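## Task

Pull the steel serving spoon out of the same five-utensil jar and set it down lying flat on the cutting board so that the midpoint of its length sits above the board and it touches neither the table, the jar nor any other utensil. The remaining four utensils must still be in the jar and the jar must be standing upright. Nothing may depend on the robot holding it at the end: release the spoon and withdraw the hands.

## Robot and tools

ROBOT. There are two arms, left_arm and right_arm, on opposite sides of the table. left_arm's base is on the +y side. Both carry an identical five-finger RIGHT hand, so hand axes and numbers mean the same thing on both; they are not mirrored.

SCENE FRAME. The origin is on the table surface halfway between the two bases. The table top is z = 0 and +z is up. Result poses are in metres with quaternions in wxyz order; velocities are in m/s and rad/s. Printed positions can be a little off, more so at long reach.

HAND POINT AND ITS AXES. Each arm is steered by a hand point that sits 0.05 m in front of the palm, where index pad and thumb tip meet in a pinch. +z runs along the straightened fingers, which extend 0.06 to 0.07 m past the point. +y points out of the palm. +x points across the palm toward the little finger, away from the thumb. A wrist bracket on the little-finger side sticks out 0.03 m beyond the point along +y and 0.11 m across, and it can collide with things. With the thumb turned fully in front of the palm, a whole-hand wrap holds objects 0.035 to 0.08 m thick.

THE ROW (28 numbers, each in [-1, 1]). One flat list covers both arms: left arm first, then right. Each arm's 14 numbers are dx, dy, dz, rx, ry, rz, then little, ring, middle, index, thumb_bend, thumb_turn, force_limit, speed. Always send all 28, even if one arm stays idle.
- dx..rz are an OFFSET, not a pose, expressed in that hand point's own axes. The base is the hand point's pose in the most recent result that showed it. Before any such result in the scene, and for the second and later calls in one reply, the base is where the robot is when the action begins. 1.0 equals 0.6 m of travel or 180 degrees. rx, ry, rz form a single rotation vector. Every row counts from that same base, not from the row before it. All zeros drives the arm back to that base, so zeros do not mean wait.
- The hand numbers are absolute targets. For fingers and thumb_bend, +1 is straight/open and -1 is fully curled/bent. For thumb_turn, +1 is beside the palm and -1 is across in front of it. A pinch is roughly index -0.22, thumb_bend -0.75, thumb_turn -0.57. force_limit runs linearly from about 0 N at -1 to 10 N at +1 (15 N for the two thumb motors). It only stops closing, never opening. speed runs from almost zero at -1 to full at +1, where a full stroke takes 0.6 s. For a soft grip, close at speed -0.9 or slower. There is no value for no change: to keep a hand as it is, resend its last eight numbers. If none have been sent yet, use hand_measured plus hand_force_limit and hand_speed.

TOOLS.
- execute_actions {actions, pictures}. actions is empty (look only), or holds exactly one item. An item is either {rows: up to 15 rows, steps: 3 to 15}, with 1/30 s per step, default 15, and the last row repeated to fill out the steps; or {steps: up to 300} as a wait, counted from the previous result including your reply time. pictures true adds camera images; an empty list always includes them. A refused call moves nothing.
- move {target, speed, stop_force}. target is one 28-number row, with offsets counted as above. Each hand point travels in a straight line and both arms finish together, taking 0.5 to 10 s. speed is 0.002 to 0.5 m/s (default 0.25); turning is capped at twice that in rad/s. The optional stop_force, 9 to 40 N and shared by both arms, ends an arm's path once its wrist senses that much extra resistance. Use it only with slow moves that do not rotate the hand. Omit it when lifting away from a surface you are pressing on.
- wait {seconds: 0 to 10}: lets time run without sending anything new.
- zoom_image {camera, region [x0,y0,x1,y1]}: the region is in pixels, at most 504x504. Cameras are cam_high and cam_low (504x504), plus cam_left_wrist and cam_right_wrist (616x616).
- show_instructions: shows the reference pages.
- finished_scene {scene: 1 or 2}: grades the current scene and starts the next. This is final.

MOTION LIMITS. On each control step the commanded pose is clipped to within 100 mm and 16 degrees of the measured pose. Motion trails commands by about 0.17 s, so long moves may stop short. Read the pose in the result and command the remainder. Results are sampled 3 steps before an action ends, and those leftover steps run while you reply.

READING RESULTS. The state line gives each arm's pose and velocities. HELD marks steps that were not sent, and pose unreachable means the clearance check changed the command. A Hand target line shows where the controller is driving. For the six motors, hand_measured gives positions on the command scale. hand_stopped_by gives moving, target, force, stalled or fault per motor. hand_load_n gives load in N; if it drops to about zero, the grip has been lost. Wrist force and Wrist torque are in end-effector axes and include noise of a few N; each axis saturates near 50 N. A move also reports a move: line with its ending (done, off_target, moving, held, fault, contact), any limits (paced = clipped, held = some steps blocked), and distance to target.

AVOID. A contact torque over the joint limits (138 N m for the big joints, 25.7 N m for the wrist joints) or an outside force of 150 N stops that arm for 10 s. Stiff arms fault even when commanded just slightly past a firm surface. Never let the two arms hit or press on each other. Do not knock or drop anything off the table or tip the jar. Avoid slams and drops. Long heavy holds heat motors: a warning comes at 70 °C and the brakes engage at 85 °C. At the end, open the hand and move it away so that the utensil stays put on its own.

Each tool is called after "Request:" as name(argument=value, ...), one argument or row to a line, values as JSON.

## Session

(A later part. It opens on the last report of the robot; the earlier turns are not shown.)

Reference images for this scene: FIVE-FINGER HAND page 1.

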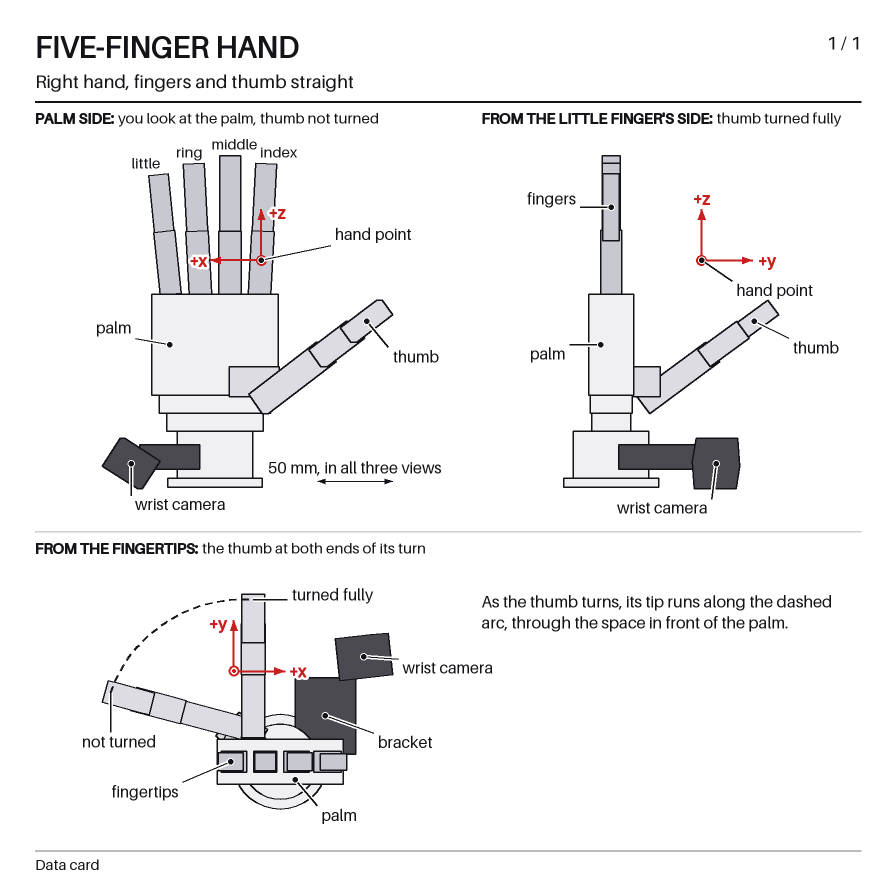

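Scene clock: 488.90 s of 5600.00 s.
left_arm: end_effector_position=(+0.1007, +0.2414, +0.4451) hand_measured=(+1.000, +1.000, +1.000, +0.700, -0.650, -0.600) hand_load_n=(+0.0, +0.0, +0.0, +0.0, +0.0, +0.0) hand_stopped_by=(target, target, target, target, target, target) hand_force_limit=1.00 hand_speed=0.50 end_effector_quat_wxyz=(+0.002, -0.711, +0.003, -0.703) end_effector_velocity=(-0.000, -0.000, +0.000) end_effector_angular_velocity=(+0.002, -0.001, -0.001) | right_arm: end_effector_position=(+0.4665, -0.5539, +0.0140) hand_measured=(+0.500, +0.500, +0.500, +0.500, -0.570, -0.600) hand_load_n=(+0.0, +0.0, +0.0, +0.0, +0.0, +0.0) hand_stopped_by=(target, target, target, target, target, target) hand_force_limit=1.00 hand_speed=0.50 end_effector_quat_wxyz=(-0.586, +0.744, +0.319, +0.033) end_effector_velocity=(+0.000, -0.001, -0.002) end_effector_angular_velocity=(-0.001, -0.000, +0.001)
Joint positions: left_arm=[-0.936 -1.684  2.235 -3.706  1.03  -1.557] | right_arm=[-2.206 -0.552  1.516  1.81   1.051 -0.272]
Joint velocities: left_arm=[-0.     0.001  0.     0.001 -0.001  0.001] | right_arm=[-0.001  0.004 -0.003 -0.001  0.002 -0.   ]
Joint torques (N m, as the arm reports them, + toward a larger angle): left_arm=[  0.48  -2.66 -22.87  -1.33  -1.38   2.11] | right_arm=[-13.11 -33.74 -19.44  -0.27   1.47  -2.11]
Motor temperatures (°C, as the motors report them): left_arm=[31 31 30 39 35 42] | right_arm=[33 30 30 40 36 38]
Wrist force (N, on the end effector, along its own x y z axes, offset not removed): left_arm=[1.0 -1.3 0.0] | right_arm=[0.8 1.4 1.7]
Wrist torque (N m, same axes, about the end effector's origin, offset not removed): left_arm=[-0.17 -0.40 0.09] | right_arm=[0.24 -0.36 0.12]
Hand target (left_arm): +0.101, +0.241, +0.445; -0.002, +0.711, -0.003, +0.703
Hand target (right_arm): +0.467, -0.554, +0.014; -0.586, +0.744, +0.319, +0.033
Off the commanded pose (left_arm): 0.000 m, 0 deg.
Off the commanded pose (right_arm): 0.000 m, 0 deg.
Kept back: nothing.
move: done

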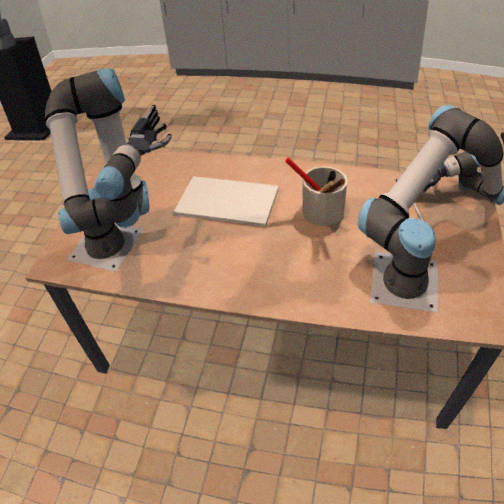

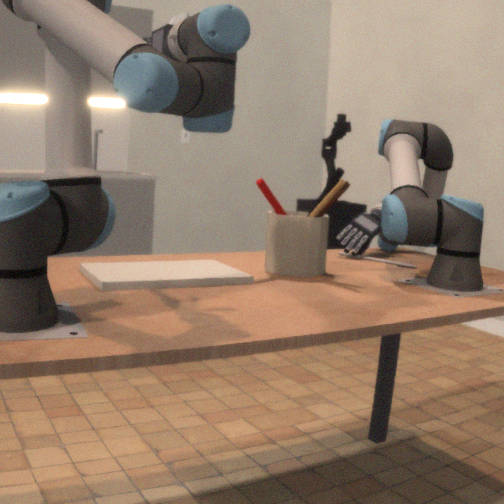

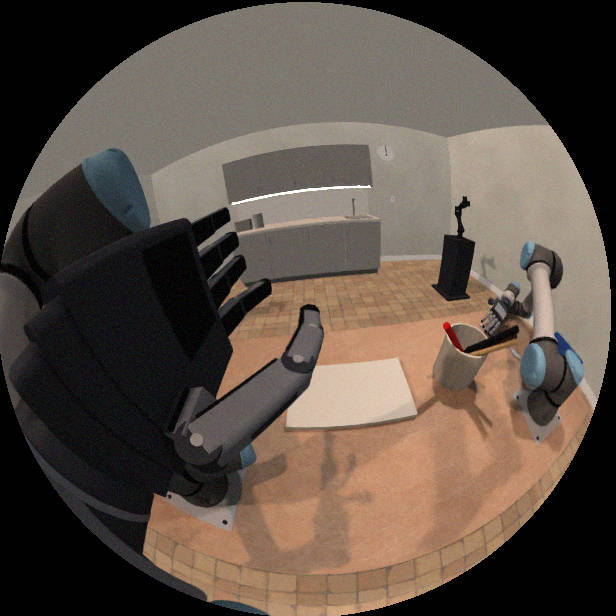

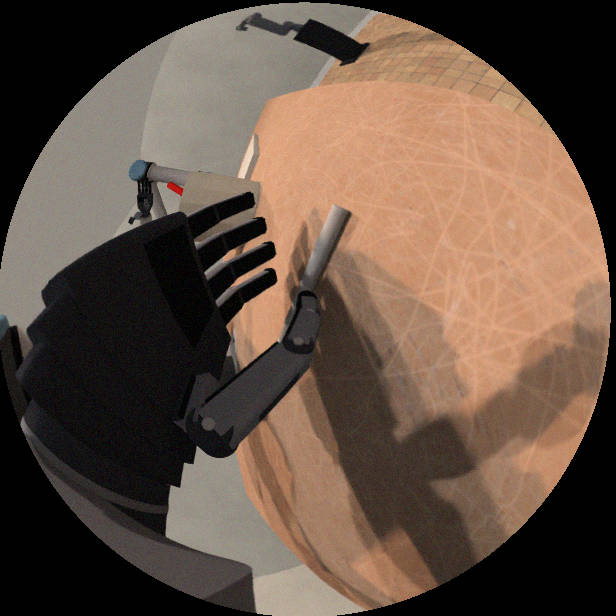

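Request:
move(
  target=[0,0,0,0,0,0,1,1,1,0.7,-0.65,-0.6,1,0.5, 0,0,0,0,0,0,0.5,0.5,0.5,-0.8,-0.57,-0.6,1,-0.6],
)

Request:
wait(
  seconds=1.5,
)

Scene clock: 490.33 s of 5600.00 s.
left_arm: end_effector_position=(+0.1007, +0.2414, +0.4451) hand_measured=(+1.000, +1.000, +1.000, +0.700, -0.650, -0.600) hand_load_n=(+0.0, +0.0, +0.0, +0.0, +0.0, +0.0) hand_stopped_by=(target, target, target, target, target, target) hand_force_limit=1.00 hand_speed=0.50 end_effector_quat_wxyz=(+0.002, -0.711, +0.003, -0.703) end_effector_velocity=(+0.000, +0.000, +0.000) end_effector_angular_velocity=(+0.001, +0.001, -0.000) | right_arm: end_effector_position=(+0.4665, -0.5539, +0.0140) hand_measured=(+0.500, +0.500, +0.500, -0.114, -0.568, -0.600) hand_load_n=(+0.0, +0.0, +0.0, +9.0, +2.0, -2.0) hand_stopped_by=(target, target, target, force, target, target) hand_force_limit=1.00 hand_speed=-0.60 end_effector_quat_wxyz=(-0.586, +0.744, +0.319, +0.033) end_effector_velocity=(+0.000, +0.000, -0.000) end_effector_angular_velocity=(+0.001, +0.000, -0.002)
Joint positions: left_arm=[-0.936 -1.684  2.235 -3.706  1.03  -1.557] | right_arm=[-2.206 -0.552  1.516  1.81   1.051 -0.272]
Joint velocities: left_arm=[-0.    -0.001 -0.001  0.001  0.     0.002] | right_arm=[-0.     0.     0.    -0.    -0.002  0.   ]
Joint torques (N m, as the arm reports them, + toward a larger angle): left_arm=[  0.34  -2.81 -23.66  -1.28  -1.47   2.07] | right_arm=[ -7.84 -52.42   0.     3.97  -0.39  -1.39]
Motor temperatures (°C, as the motors report them): left_arm=[31 31 30 39 35 42] | right_arm=[33 30 30 40 36 38]
Wrist force (N, on the end effector, along its own x y z axes, offset not removed): left_arm=[1.3 -1.1 0.9] | right_arm=[3.0 -3.9 1.7]
Wrist torque (N m, same axes, about the end effector's origin, offset not removed): left_arm=[-0.19 -0.45 0.14] | right_arm=[0.08 -0.40 -0.08]
Hand target (left_arm): +0.101, +0.241, +0.445; -0.002, +0.711, -0.003, +0.703
Hand target (right_arm): +0.466, -0.554, +0.014; -0.586, +0.744, +0.319, +0.033
Off the commanded pose (left_arm): 0.000 m, 0 deg.
Off the commanded pose (right_arm): 0.000 m, 0 deg.
Kept back: nothing.
move: done

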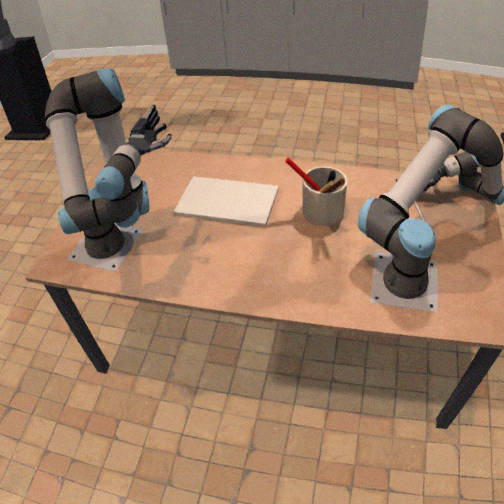

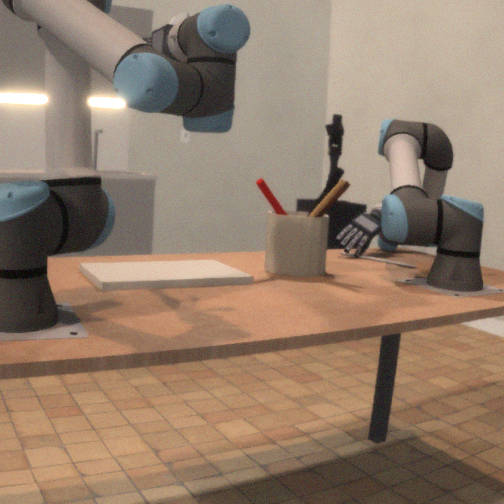

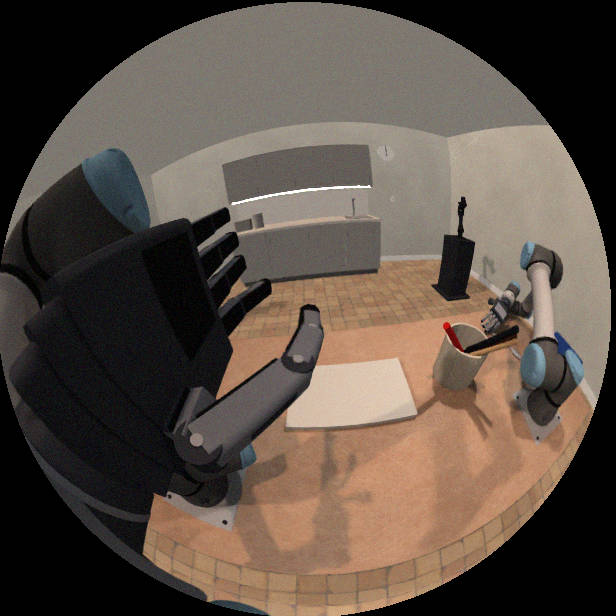

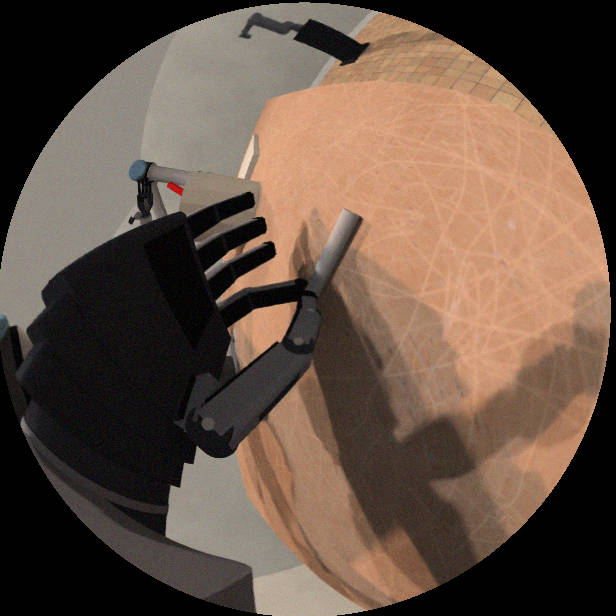

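Scene clock: 491.83 s of 5600.00 s.
left_arm: end_effector_position=(+0.1007, +0.2414, +0.4451) hand_measured=(+1.000, +1.000, +1.000, +0.700, -0.650, -0.600) hand_load_n=(+0.0, +0.0, +0.0, +0.0, +0.0, +0.0) hand_stopped_by=(target, target, target, target, target, target) hand_force_limit=1.00 hand_speed=0.50 end_effector_quat_wxyz=(+0.002, -0.711, +0.003, -0.703) end_effector_velocity=(+0.001, +0.000, +0.000) end_effector_angular_velocity=(-0.001, +0.002, +0.000) | right_arm: end_effector_position=(+0.4665, -0.5539, +0.0140) hand_measured=(+0.500, +0.500, +0.500, -0.114, -0.568, -0.600) hand_load_n=(+0.0, +0.0, +0.0, +9.0, +2.0, -2.0) hand_stopped_by=(target, target, target, force, target, target) hand_force_limit=1.00 hand_speed=-0.60 end_effector_quat_wxyz=(-0.586, +0.744, +0.319, +0.033) end_effector_velocity=(+0.000, +0.001, -0.000) end_effector_angular_velocity=(-0.000, +0.000, +0.001)
Joint positions: left_arm=[-0.936 -1.684  2.235 -3.706  1.03  -1.557] | right_arm=[-2.206 -0.552  1.516  1.81   1.051 -0.272]
Joint velocities: left_arm=[ 0.    -0.002 -0.    -0.    -0.    -0.   ] | right_arm=[ 0.001  0.    -0.    -0.    -0.     0.   ]
Joint torques (N m, as the arm reports them, + toward a larger angle): left_arm=[ -0.24  -3.26 -23.13  -1.25  -1.37   2.21] | right_arm=[  1.03 -52.19  -5.39   3.62  -1.83  -0.05]
Motor temperatures (°C, as the motors report them): left_arm=[31 31 30 39 35 42] | right_arm=[33 30 30 40 36 38]
Wrist force (N, on the end effector, along its own x y z axes, offset not removed): left_arm=[0.5 -2.4 1.3] | right_arm=[2.5 -1.8 0.9]
Wrist torque (N m, same axes, about the end effector's origin, offset not removed): left_arm=[-0.39 -0.37 0.04] | right_arm=[0.37 -0.28 0.06]
Hand target (left_arm): +0.101, +0.241, +0.445; -0.002, +0.711, -0.003, +0.703
Hand target (right_arm): +0.466, -0.554, +0.014; -0.586, +0.744, +0.319, +0.033
Off the commanded pose (left_arm): 0.000 m, 0 deg.
Off the commanded pose (right_arm): 0.000 m, 0 deg.
Kept back: nothing.
Steps of this call (steps 1 to 45: nothing new was sent). Readings (end_effector_position | what the end effector reports):
1: left_arm (+0.1007, +0.2414, +0.4451) | right_arm (+0.4665, -0.5539, +0.0140) | left_arm hand_measured=(+1.000, +1.000, +1.000, +0.700, -0.650, -0.600) hand_load_n=(+0.0, +0.0, +0.0, +0.0, +0.0, +0.0) hand_stopped_by=(target, target, target, target, target, target) hand_force_limit=1.00 hand_speed=0.50 | right_arm hand_measured=(+0.500, +0.500, +0.500, -0.114, -0.568, -0.600) hand_load_n=(+0.0, +0.0, +0.0, +9.0, +2.0, -2.0) hand_stopped_by=(target, target, target, force, target, target) hand_force_limit=1.00 hand_speed=-0.60
2: left_arm (+0.1007, +0.2414, +0.4451) | right_arm (+0.4665, -0.5539, +0.0140) | left_arm hand_measured=(+1.000, +1.000, +1.000, +0.700, -0.650, -0.600) hand_load_n=(+0.0, +0.0, +0.0, +0.0, +0.0, +0.0) hand_stopped_by=(target, target, target, target, target, target) hand_force_limit=1.00 hand_speed=0.50 | right_arm hand_measured=(+0.500, +0.500, +0.500, -0.114, -0.568, -0.600) hand_load_n=(+0.0, +0.0, +0.0, +9.0, +2.0, -2.0) hand_stopped_by=(target, target, target, force, target, target) hand_force_limit=1.00 hand_speed=-0.60
4: left_arm (+0.1007, +0.2414, +0.4451) | right_arm (+0.4665, -0.5539, +0.0140) | left_arm hand_measured=(+1.000, +1.000, +1.000, +0.700, -0.650, -0.600) hand_load_n=(+0.0, +0.0, +0.0, +0.0, +0.0, +0.0) hand_stopped_by=(target, target, target, target, target, target) hand_force_limit=1.00 hand_speed=0.50 | right_arm hand_measured=(+0.500, +0.500, +0.500, -0.114, -0.568, -0.600) hand_load_n=(+0.0, +0.0, +0.0, +9.0, +2.0, -2.0) hand_stopped_by=(target, target, target, force, target, target) hand_force_limit=1.00 hand_speed=-0.60
8: left_arm (+0.1007, +0.2414, +0.4451) | right_arm (+0.4665, -0.5539, +0.0140) | left_arm hand_measured=(+1.000, +1.000, +1.000, +0.700, -0.650, -0.600) hand_load_n=(+0.0, +0.0, +0.0, +0.0, +0.0, +0.0) hand_stopped_by=(target, target, target, target, target, target) hand_force_limit=1.00 hand_speed=0.50 | right_arm hand_measured=(+0.500, +0.500, +0.500, -0.114, -0.568, -0.600) hand_load_n=(+0.0, +0.0, +0.0, +9.0, +2.0, -2.0) hand_stopped_by=(target, target, target, force, target, target) hand_force_limit=1.00 hand_speed=-0.60
45: the state above

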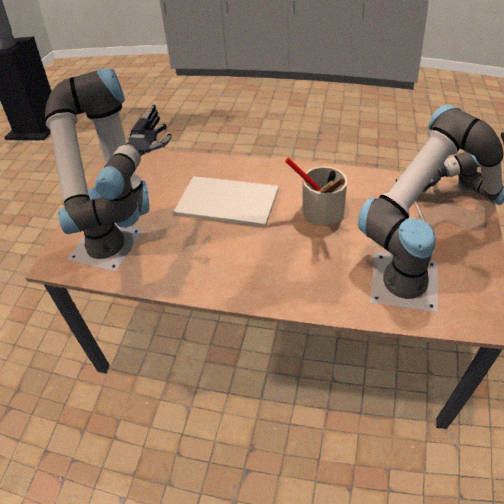

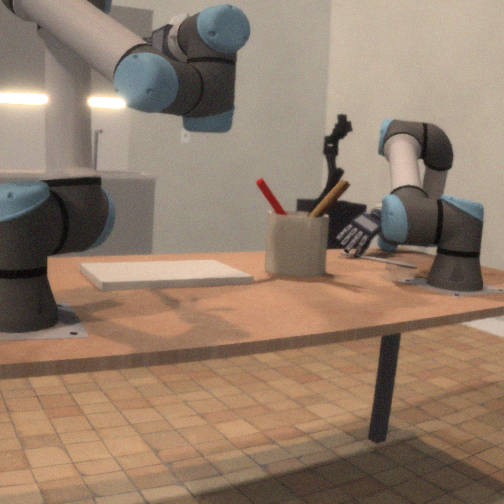

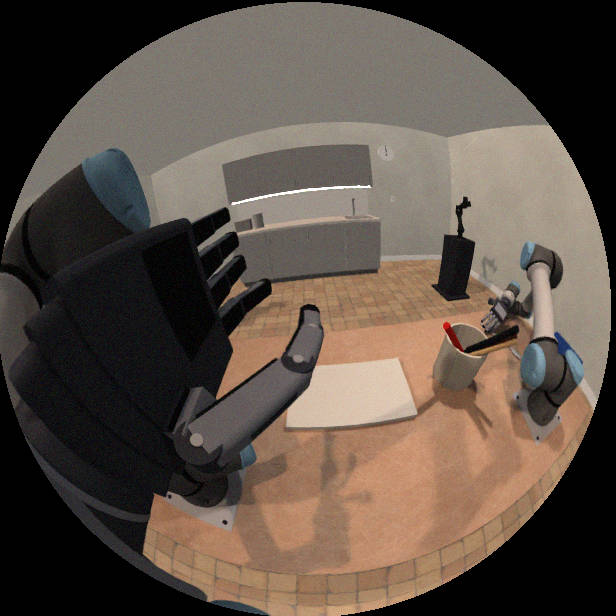

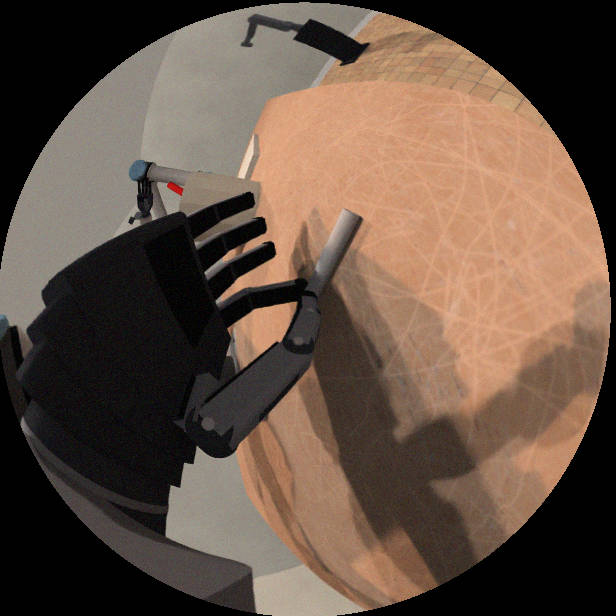

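Lift without tightening the thumb.

Request:
move(
  target=[0,0,0,0,0,0,1,1,1,0.7,-0.65,-0.6,1,0.5, 0.022,-0.042,-0.018,0,0,0,0.5,0.5,0.5,-0.85,-0.57,-0.6,1,-0.85],
  speed=0.008,
)

Scene clock: 496.10 s of 5600.00 s.
left_arm: end_effector_position=(+0.1007, +0.2414, +0.4451) hand_measured=(+1.000, +1.000, +1.000, +0.700, -0.650, -0.600) hand_load_n=(+0.0, +0.0, +0.0, +0.0, +0.0, +0.0) hand_stopped_by=(target, target, target, target, target, target) hand_force_limit=1.00 hand_speed=0.50 end_effector_quat_wxyz=(+0.002, -0.711, +0.003, -0.703) end_effector_velocity=(-0.000, +0.000, -0.000) end_effector_angular_velocity=(+0.001, -0.001, -0.000) | right_arm: end_effector_position=(+0.4675, -0.5550, +0.0441) hand_measured=(+0.500, +0.500, +0.500, -0.118, -0.570, -0.600) hand_load_n=(+0.0, +0.0, +0.0, +0.0, +0.0, +0.0) hand_stopped_by=(target, target, target, force, target, target) hand_force_limit=1.00 hand_speed=-0.85 end_effector_quat_wxyz=(-0.586, +0.744, +0.319, +0.033) end_effector_velocity=(+0.000, -0.000, +0.003) end_effector_angular_velocity=(-0.001, +0.000, +0.000)
Joint positions: left_arm=[-0.936 -1.684  2.235 -3.706  1.03  -1.557] | right_arm=[-2.206 -0.607  1.527  1.855  1.052 -0.273]
Joint velocities: left_arm=[-0.  0.  0.  0.  0.  0.] | right_arm=[-0.    -0.005  0.     0.004  0.     0.001]
Joint torques (N m, as the arm reports them, + toward a larger angle): left_arm=[  0.43  -3.04 -23.23  -1.24  -1.41   2.16] | right_arm=[-12.6  -56.25  -0.86   5.02   1.57  -2.21]
Motor temperatures (°C, as the motors report them): left_arm=[31 31 30 39 35 42] | right_arm=[33 30 30 40 36 38]
Wrist force (N, on the end effector, along its own x y z axes, offset not removed): left_arm=[-0.8 -0.6 0.5] | right_arm=[0.0 2.1 1.8]
Wrist torque (N m, same axes, about the end effector's origin, offset not removed): left_arm=[-0.09 -0.14 0.05] | right_arm=[0.39 -0.18 0.09]
Hand target (left_arm): +0.101, +0.241, +0.445; -0.002, +0.711, -0.003, +0.703
Hand target (right_arm): +0.467, -0.555, +0.044; -0.586, +0.744, +0.319, +0.033
Off the commanded pose (left_arm): 0.000 m, 0 deg.
Off the commanded pose (right_arm): 0.000 m, 0 deg.
Kept back: nothing.
move: done

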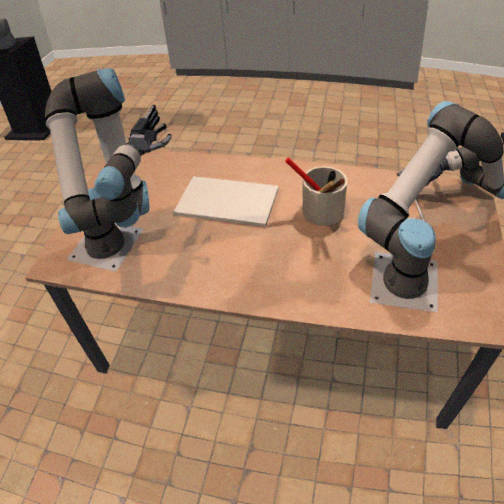

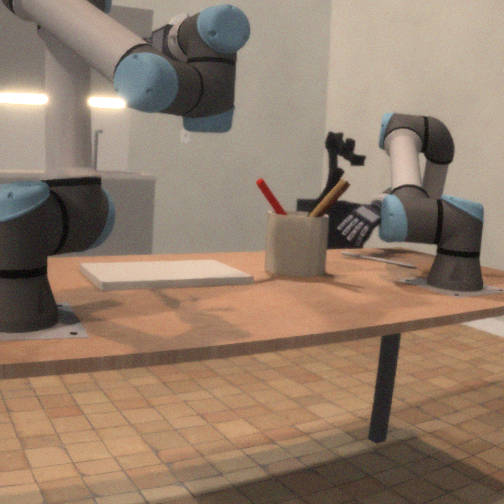

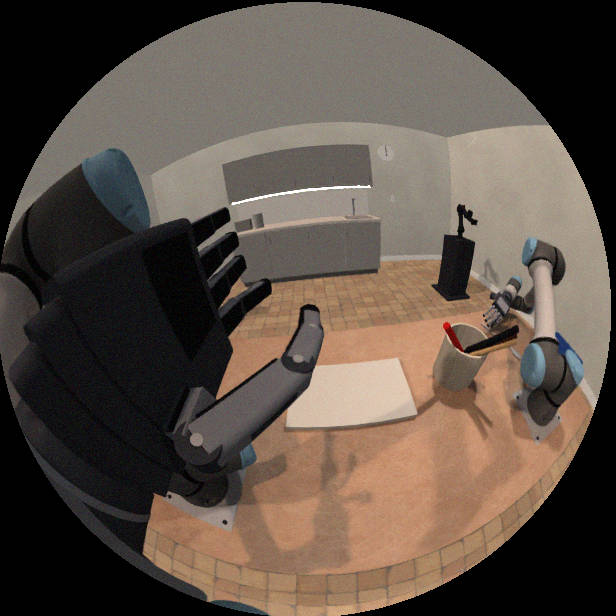

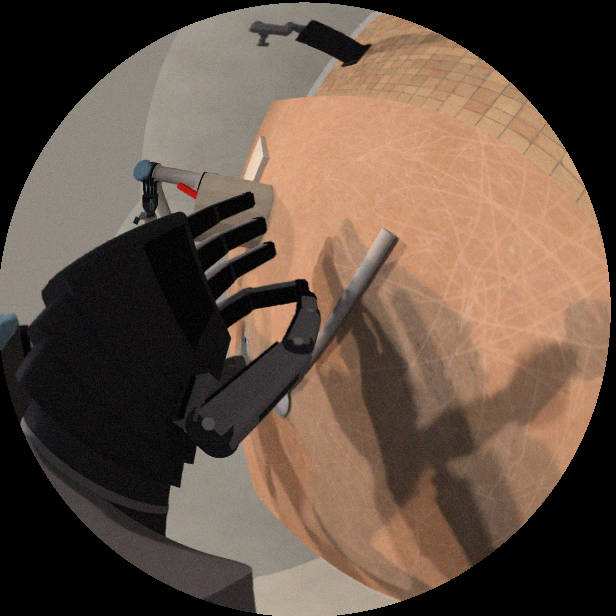

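Request:
move(
  target=[0,0,0,0,0,0,1,1,1,0.7,-0.65,-0.6,1,0.5, -0.012,0.023,0.010,0,0,0,0.5,0.5,0.5,0.5,-0.57,-0.6,1,0.5],
  speed=0.03,
)

Request:
zoom_image(
  camera="cam_right_wrist",
  region=[200,150,450,450],
)

Scene clock: 497.27 s of 5600.00 s.
left_arm: end_effector_position=(+0.1007, +0.2414, +0.4451) hand_measured=(+1.000, +1.000, +1.000, +0.700, -0.650, -0.600) hand_load_n=(+0.0, +0.0, +0.0, +0.0, +0.0, +0.0) hand_stopped_by=(target, target, target, target, target, target) hand_force_limit=1.00 hand_speed=0.50 end_effector_quat_wxyz=(+0.002, -0.711, +0.003, -0.703) end_effector_velocity=(+0.000, -0.000, -0.000) end_effector_angular_velocity=(+0.000, +0.000, -0.001) | right_arm: end_effector_position=(+0.4669, -0.5543, +0.0278) hand_measured=(+0.500, +0.500, +0.500, +0.500, -0.570, -0.600) hand_load_n=(+0.0, +0.0, +0.0, +0.0, +0.0, +0.0) hand_stopped_by=(target, target, target, target, target, target) hand_force_limit=1.00 hand_speed=0.50 end_effector_quat_wxyz=(-0.586, +0.744, +0.319, +0.033) end_effector_velocity=(+0.000, +0.001, -0.003) end_effector_angular_velocity=(-0.000, +0.001, +0.001)
Joint positions: left_arm=[-0.936 -1.684  2.235 -3.706  1.03  -1.557] | right_arm=[-2.206 -0.578  1.522  1.83   1.051 -0.273]
Joint velocities: left_arm=[-0.     0.     0.    -0.001 -0.001  0.001] | right_arm=[ 0.003  0.006 -0.001 -0.004 -0.001  0.001]
Joint torques (N m, as the arm reports them, + toward a larger angle): left_arm=[  0.17  -2.92 -22.96  -1.22  -1.37   2.17] | right_arm=[ 13.65 -35.58 -21.83  -0.3   -2.04   2.56]
Motor temperatures (°C, as the motors report them): left_arm=[31 31 30 39 35 42] | right_arm=[33 30 30 40 36 38]
Wrist force (N, on the end effector, along its own x y z axes, offset not removed): left_arm=[-0.9 -1.7 0.4] | right_arm=[2.1 0.2 2.4]
Wrist torque (N m, same axes, about the end effector's origin, offset not removed): left_arm=[-0.24 -0.09 0.02] | right_arm=[0.00 -0.65 0.14]
Hand target (left_arm): +0.101, +0.241, +0.445; -0.002, +0.711, -0.003, +0.703
Hand target (right_arm): +0.467, -0.554, +0.027; -0.586, +0.744, +0.319, +0.033
Off the commanded pose (left_arm): 0.000 m, 0 deg.
Off the commanded pose (right_arm): 0.000 m, 0 deg.
Kept back: nothing.
move: done

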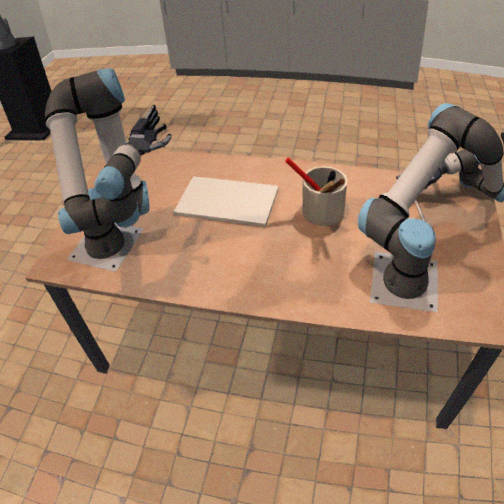

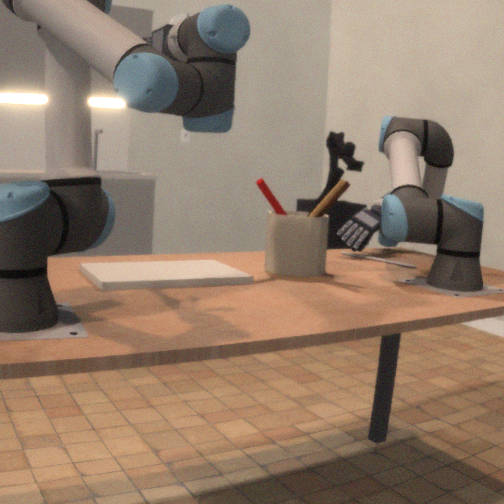

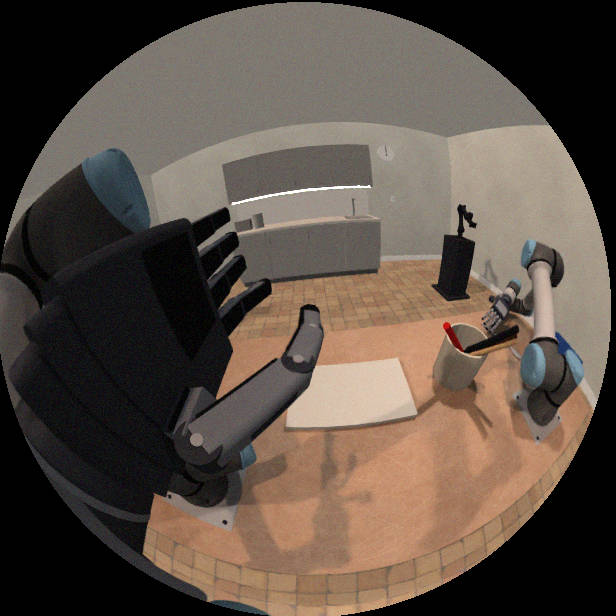

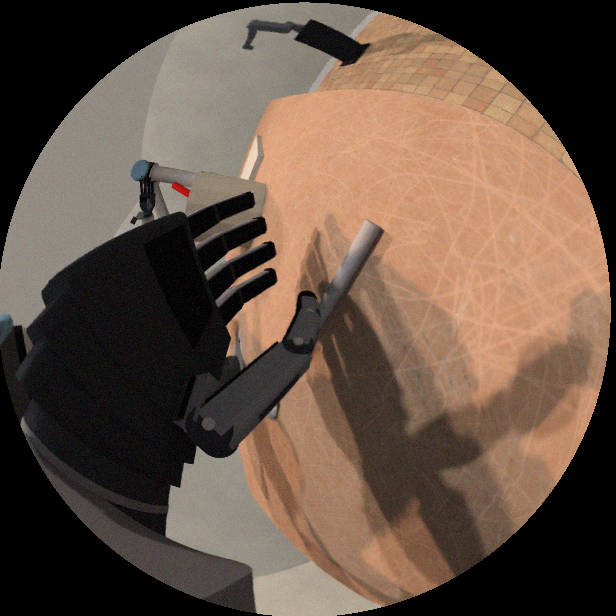

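Region (200, 150, 450, 450) of cam_right_wrist's 616x616 image, scaled by 1.680, with more detail than that image has.

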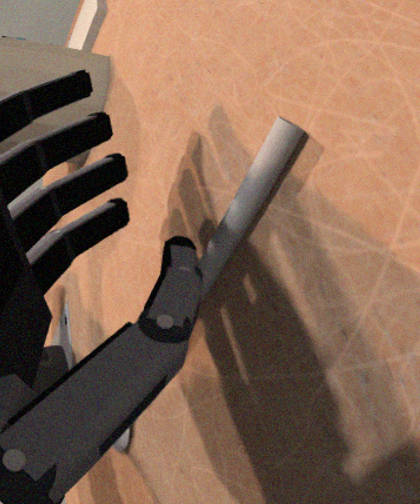

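Request:
move(
  target=[0,0,0,0,0,0,1,1,1,0.7,-0.65,-0.6,1,0.5, 0,0.012,-0.028,0,0,0,0.5,0.5,0.5,0.5,-0.57,-0.6,1,0.5],
  speed=0.03,
)

Request:
move(
  target=[0,0,0,0,0,0,1,1,1,0.7,-0.65,-0.6,1,0.5, -0.011,0.022,0.009,0,0,0,0.5,0.5,0.5,0.5,-0.57,-0.6,1,0.5],
  speed=0.004,
  stop_force=9,
)

Scene clock: 498.50 s of 5600.00 s.
left_arm: end_effector_position=(+0.1007, +0.2414, +0.4451) hand_measured=(+1.000, +1.000, +1.000, +0.700, -0.650, -0.600) hand_load_n=(+0.0, +0.0, +0.0, +0.0, +0.0, +0.0) hand_stopped_by=(target, target, target, target, target, target) hand_force_limit=1.00 hand_speed=0.50 end_effector_quat_wxyz=(+0.002, -0.711, +0.003, -0.703) end_effector_velocity=(-0.001, -0.001, -0.000) end_effector_angular_velocity=(+0.002, -0.001, -0.003) | right_arm: end_effector_position=(+0.4759, -0.5699, +0.0269) hand_measured=(+0.500, +0.500, +0.500, +0.500, -0.570, -0.600) hand_load_n=(+0.0, +0.0, +0.0, +0.0, +0.0, +0.0) hand_stopped_by=(target, target, target, target, target, target) hand_force_limit=1.00 hand_speed=0.50 end_effector_quat_wxyz=(-0.586, +0.744, +0.319, +0.033) end_effector_velocity=(+0.001, -0.002, -0.000) end_effector_angular_velocity=(+0.001, -0.000, +0.001)
Joint positions: left_arm=[-0.936 -1.684  2.235 -3.706  1.03  -1.557] | right_arm=[-2.217 -0.555  1.468  1.863  1.062 -0.277]
Joint velocities: left_arm=[-0.002  0.001 -0.     0.001 -0.001  0.001] | right_arm=[-0.002  0.004 -0.008  0.005  0.002 -0.002]
Joint torques (N m, as the arm reports them, + toward a larger angle): left_arm=[  0.59  -3.16 -23.22  -1.33  -1.3    2.21] | right_arm=[-12.63 -37.18 -22.74   5.02   1.42  -2.07]
Motor temperatures (°C, as the motors report them): left_arm=[31 31 30 39 35 42] | right_arm=[33 30 30 40 36 38]
Wrist force (N, on the end effector, along its own x y z axes, offset not removed): left_arm=[0.0 -1.4 0.6] | right_arm=[1.5 1.1 3.5]
Wrist torque (N m, same axes, about the end effector's origin, offset not removed): left_arm=[-0.19 -0.22 0.02] | right_arm=[0.18 -0.50 0.09]
Hand target (left_arm): +0.101, +0.241, +0.445; -0.002, +0.711, -0.003, +0.703
Hand target (right_arm): +0.476, -0.570, +0.027; -0.586, +0.744, +0.319, +0.033
Off the commanded pose (left_arm): 0.000 m, 0 deg.
Off the commanded pose (right_arm): 0.000 m, 0 deg.
Kept back: nothing.
move: done

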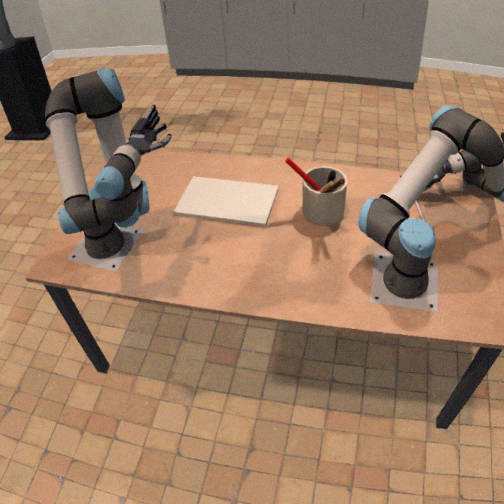

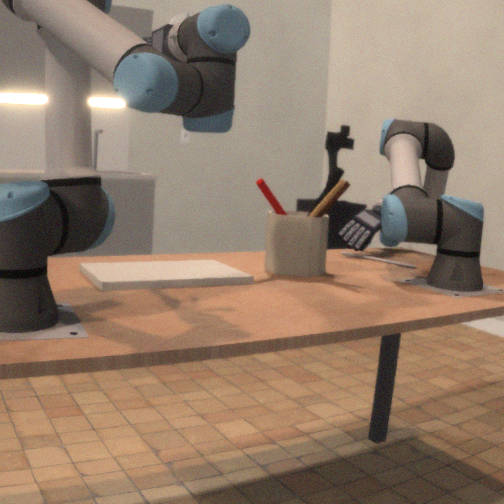

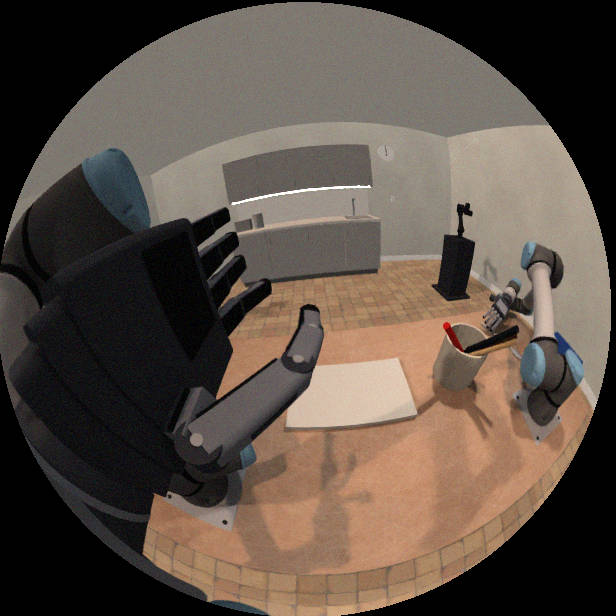

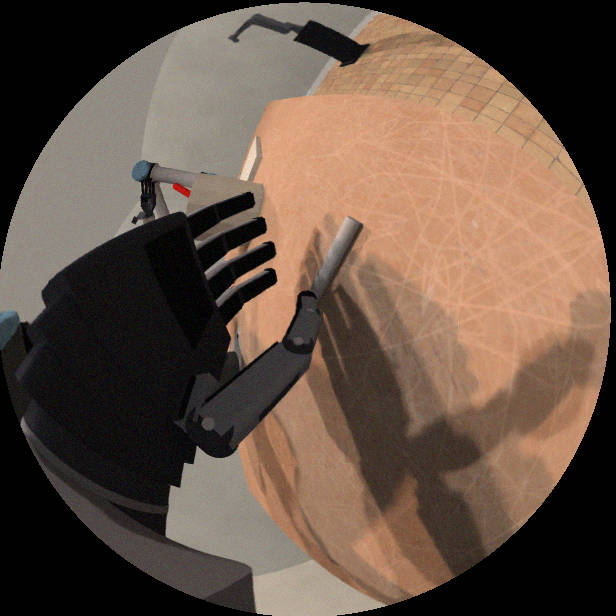

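Scene clock: 512.40 s of 5600.00 s.
left_arm: end_effector_position=(+0.1007, +0.2414, +0.4451) hand_measured=(+1.000, +1.000, +1.000, +0.700, -0.650, -0.600) hand_load_n=(+0.0, +0.0, +0.0, +0.0, +0.0, +0.0) hand_stopped_by=(target, target, target, target, target, target) hand_force_limit=1.00 hand_speed=0.50 end_effector_quat_wxyz=(+0.002, -0.711, +0.003, -0.703) end_effector_velocity=(-0.000, -0.000, +0.000) end_effector_angular_velocity=(-0.000, -0.001, +0.000) | right_arm: end_effector_position=(+0.4761, -0.5697, +0.0133) hand_measured=(+0.500, +0.500, +0.500, +0.500, -0.570, -0.600) hand_load_n=(+0.0, +0.0, +0.0, +0.0, +0.0, +0.0) hand_stopped_by=(target, target, target, target, target, target) hand_force_limit=1.00 hand_speed=0.50 end_effector_quat_wxyz=(-0.585, +0.745, +0.320, +0.033) end_effector_velocity=(-0.000, +0.000, -0.000) end_effector_angular_velocity=(-0.000, -0.000, +0.003)
Joint positions: left_arm=[-0.936 -1.684  2.235 -3.706  1.03  -1.557] | right_arm=[-2.217 -0.53   1.461  1.843  1.062 -0.277]
Joint velocities: left_arm=[-0.     0.001 -0.     0.     0.    -0.   ] | right_arm=[ 0.001 -0.    -0.    -0.     0.002 -0.001]
Joint torques (N m, as the arm reports them, + toward a larger angle): left_arm=[ -0.26  -3.71 -23.19  -1.26  -1.26   2.22] | right_arm=[  0.06 -43.32 -12.18   2.43  -0.18   0.11]
Motor temperatures (°C, as the motors report them): left_arm=[31 31 30 39 35 42] | right_arm=[33 30 30 40 36 38]
Wrist force (N, on the end effector, along its own x y z axes, offset not removed): left_arm=[0.7 -2.1 0.2] | right_arm=[2.7 2.1 2.2]
Wrist torque (N m, same axes, about the end effector's origin, offset not removed): left_arm=[-0.27 -0.36 0.03] | right_arm=[0.33 -0.62 0.19]
Hand target (left_arm): +0.101, +0.241, +0.445; -0.002, +0.711, -0.003, +0.703
Hand target (right_arm): +0.476, -0.570, +0.013; -0.585, +0.745, +0.320, +0.033
Off the commanded pose (left_arm): 0.000 m, 0 deg.
Off the commanded pose (right_arm): 0.002 m, 0 deg.
FORCE FAULT: contact force on the right arm reached its limit, and that arm stopped for 10 seconds. The contact can be on any part of that arm, not only on its tool. That arm's remaining commands of this call were not run. That arm holds still and accepts commands again. Move the arm away from the contact; if what it grips holds it there, let go first. Pushing or pulling that hard again can fault the arm again.
Kept back: nothing.
move: fault (right_arm)

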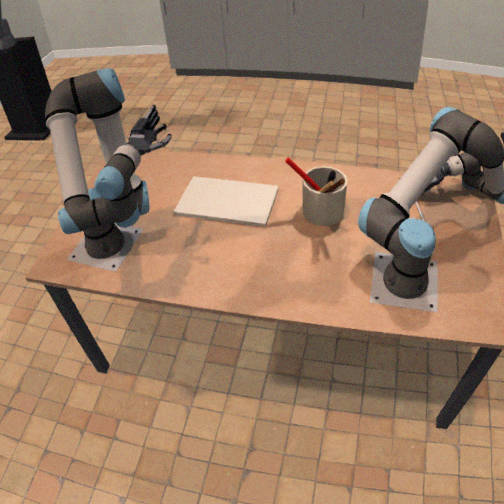

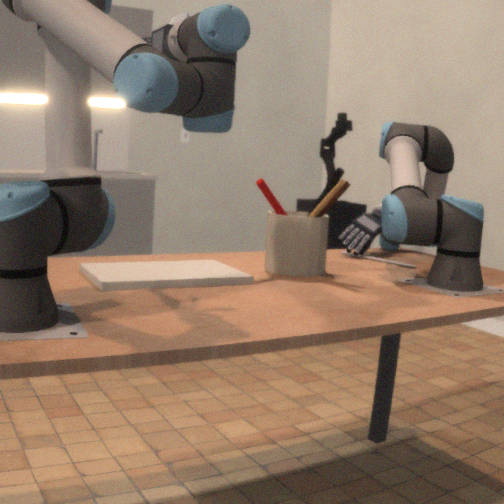

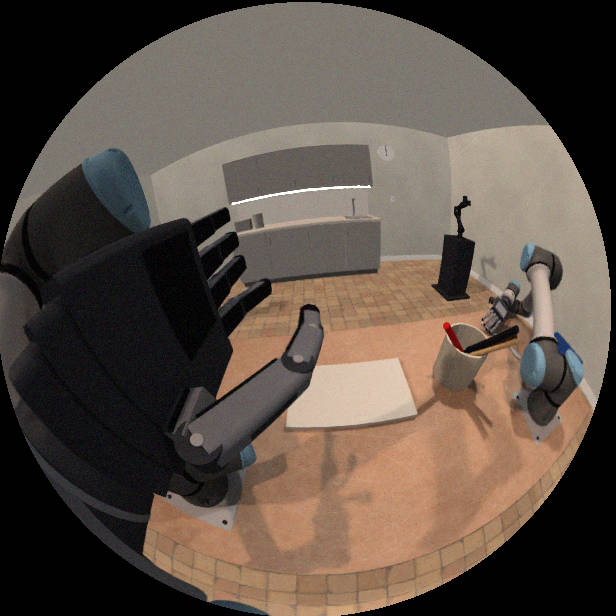

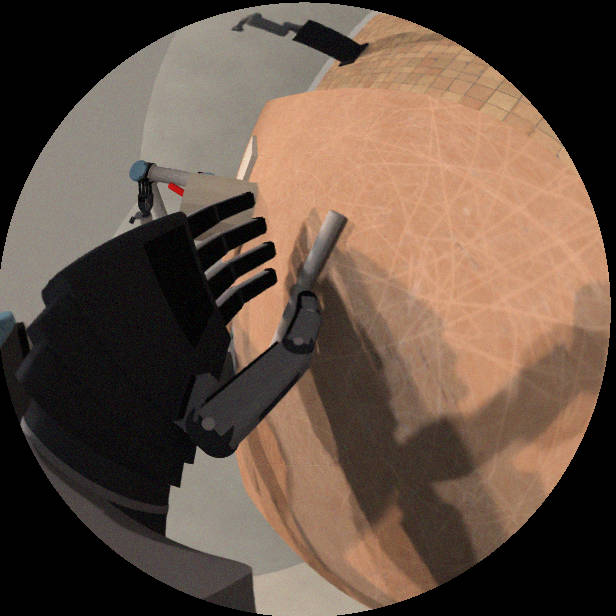

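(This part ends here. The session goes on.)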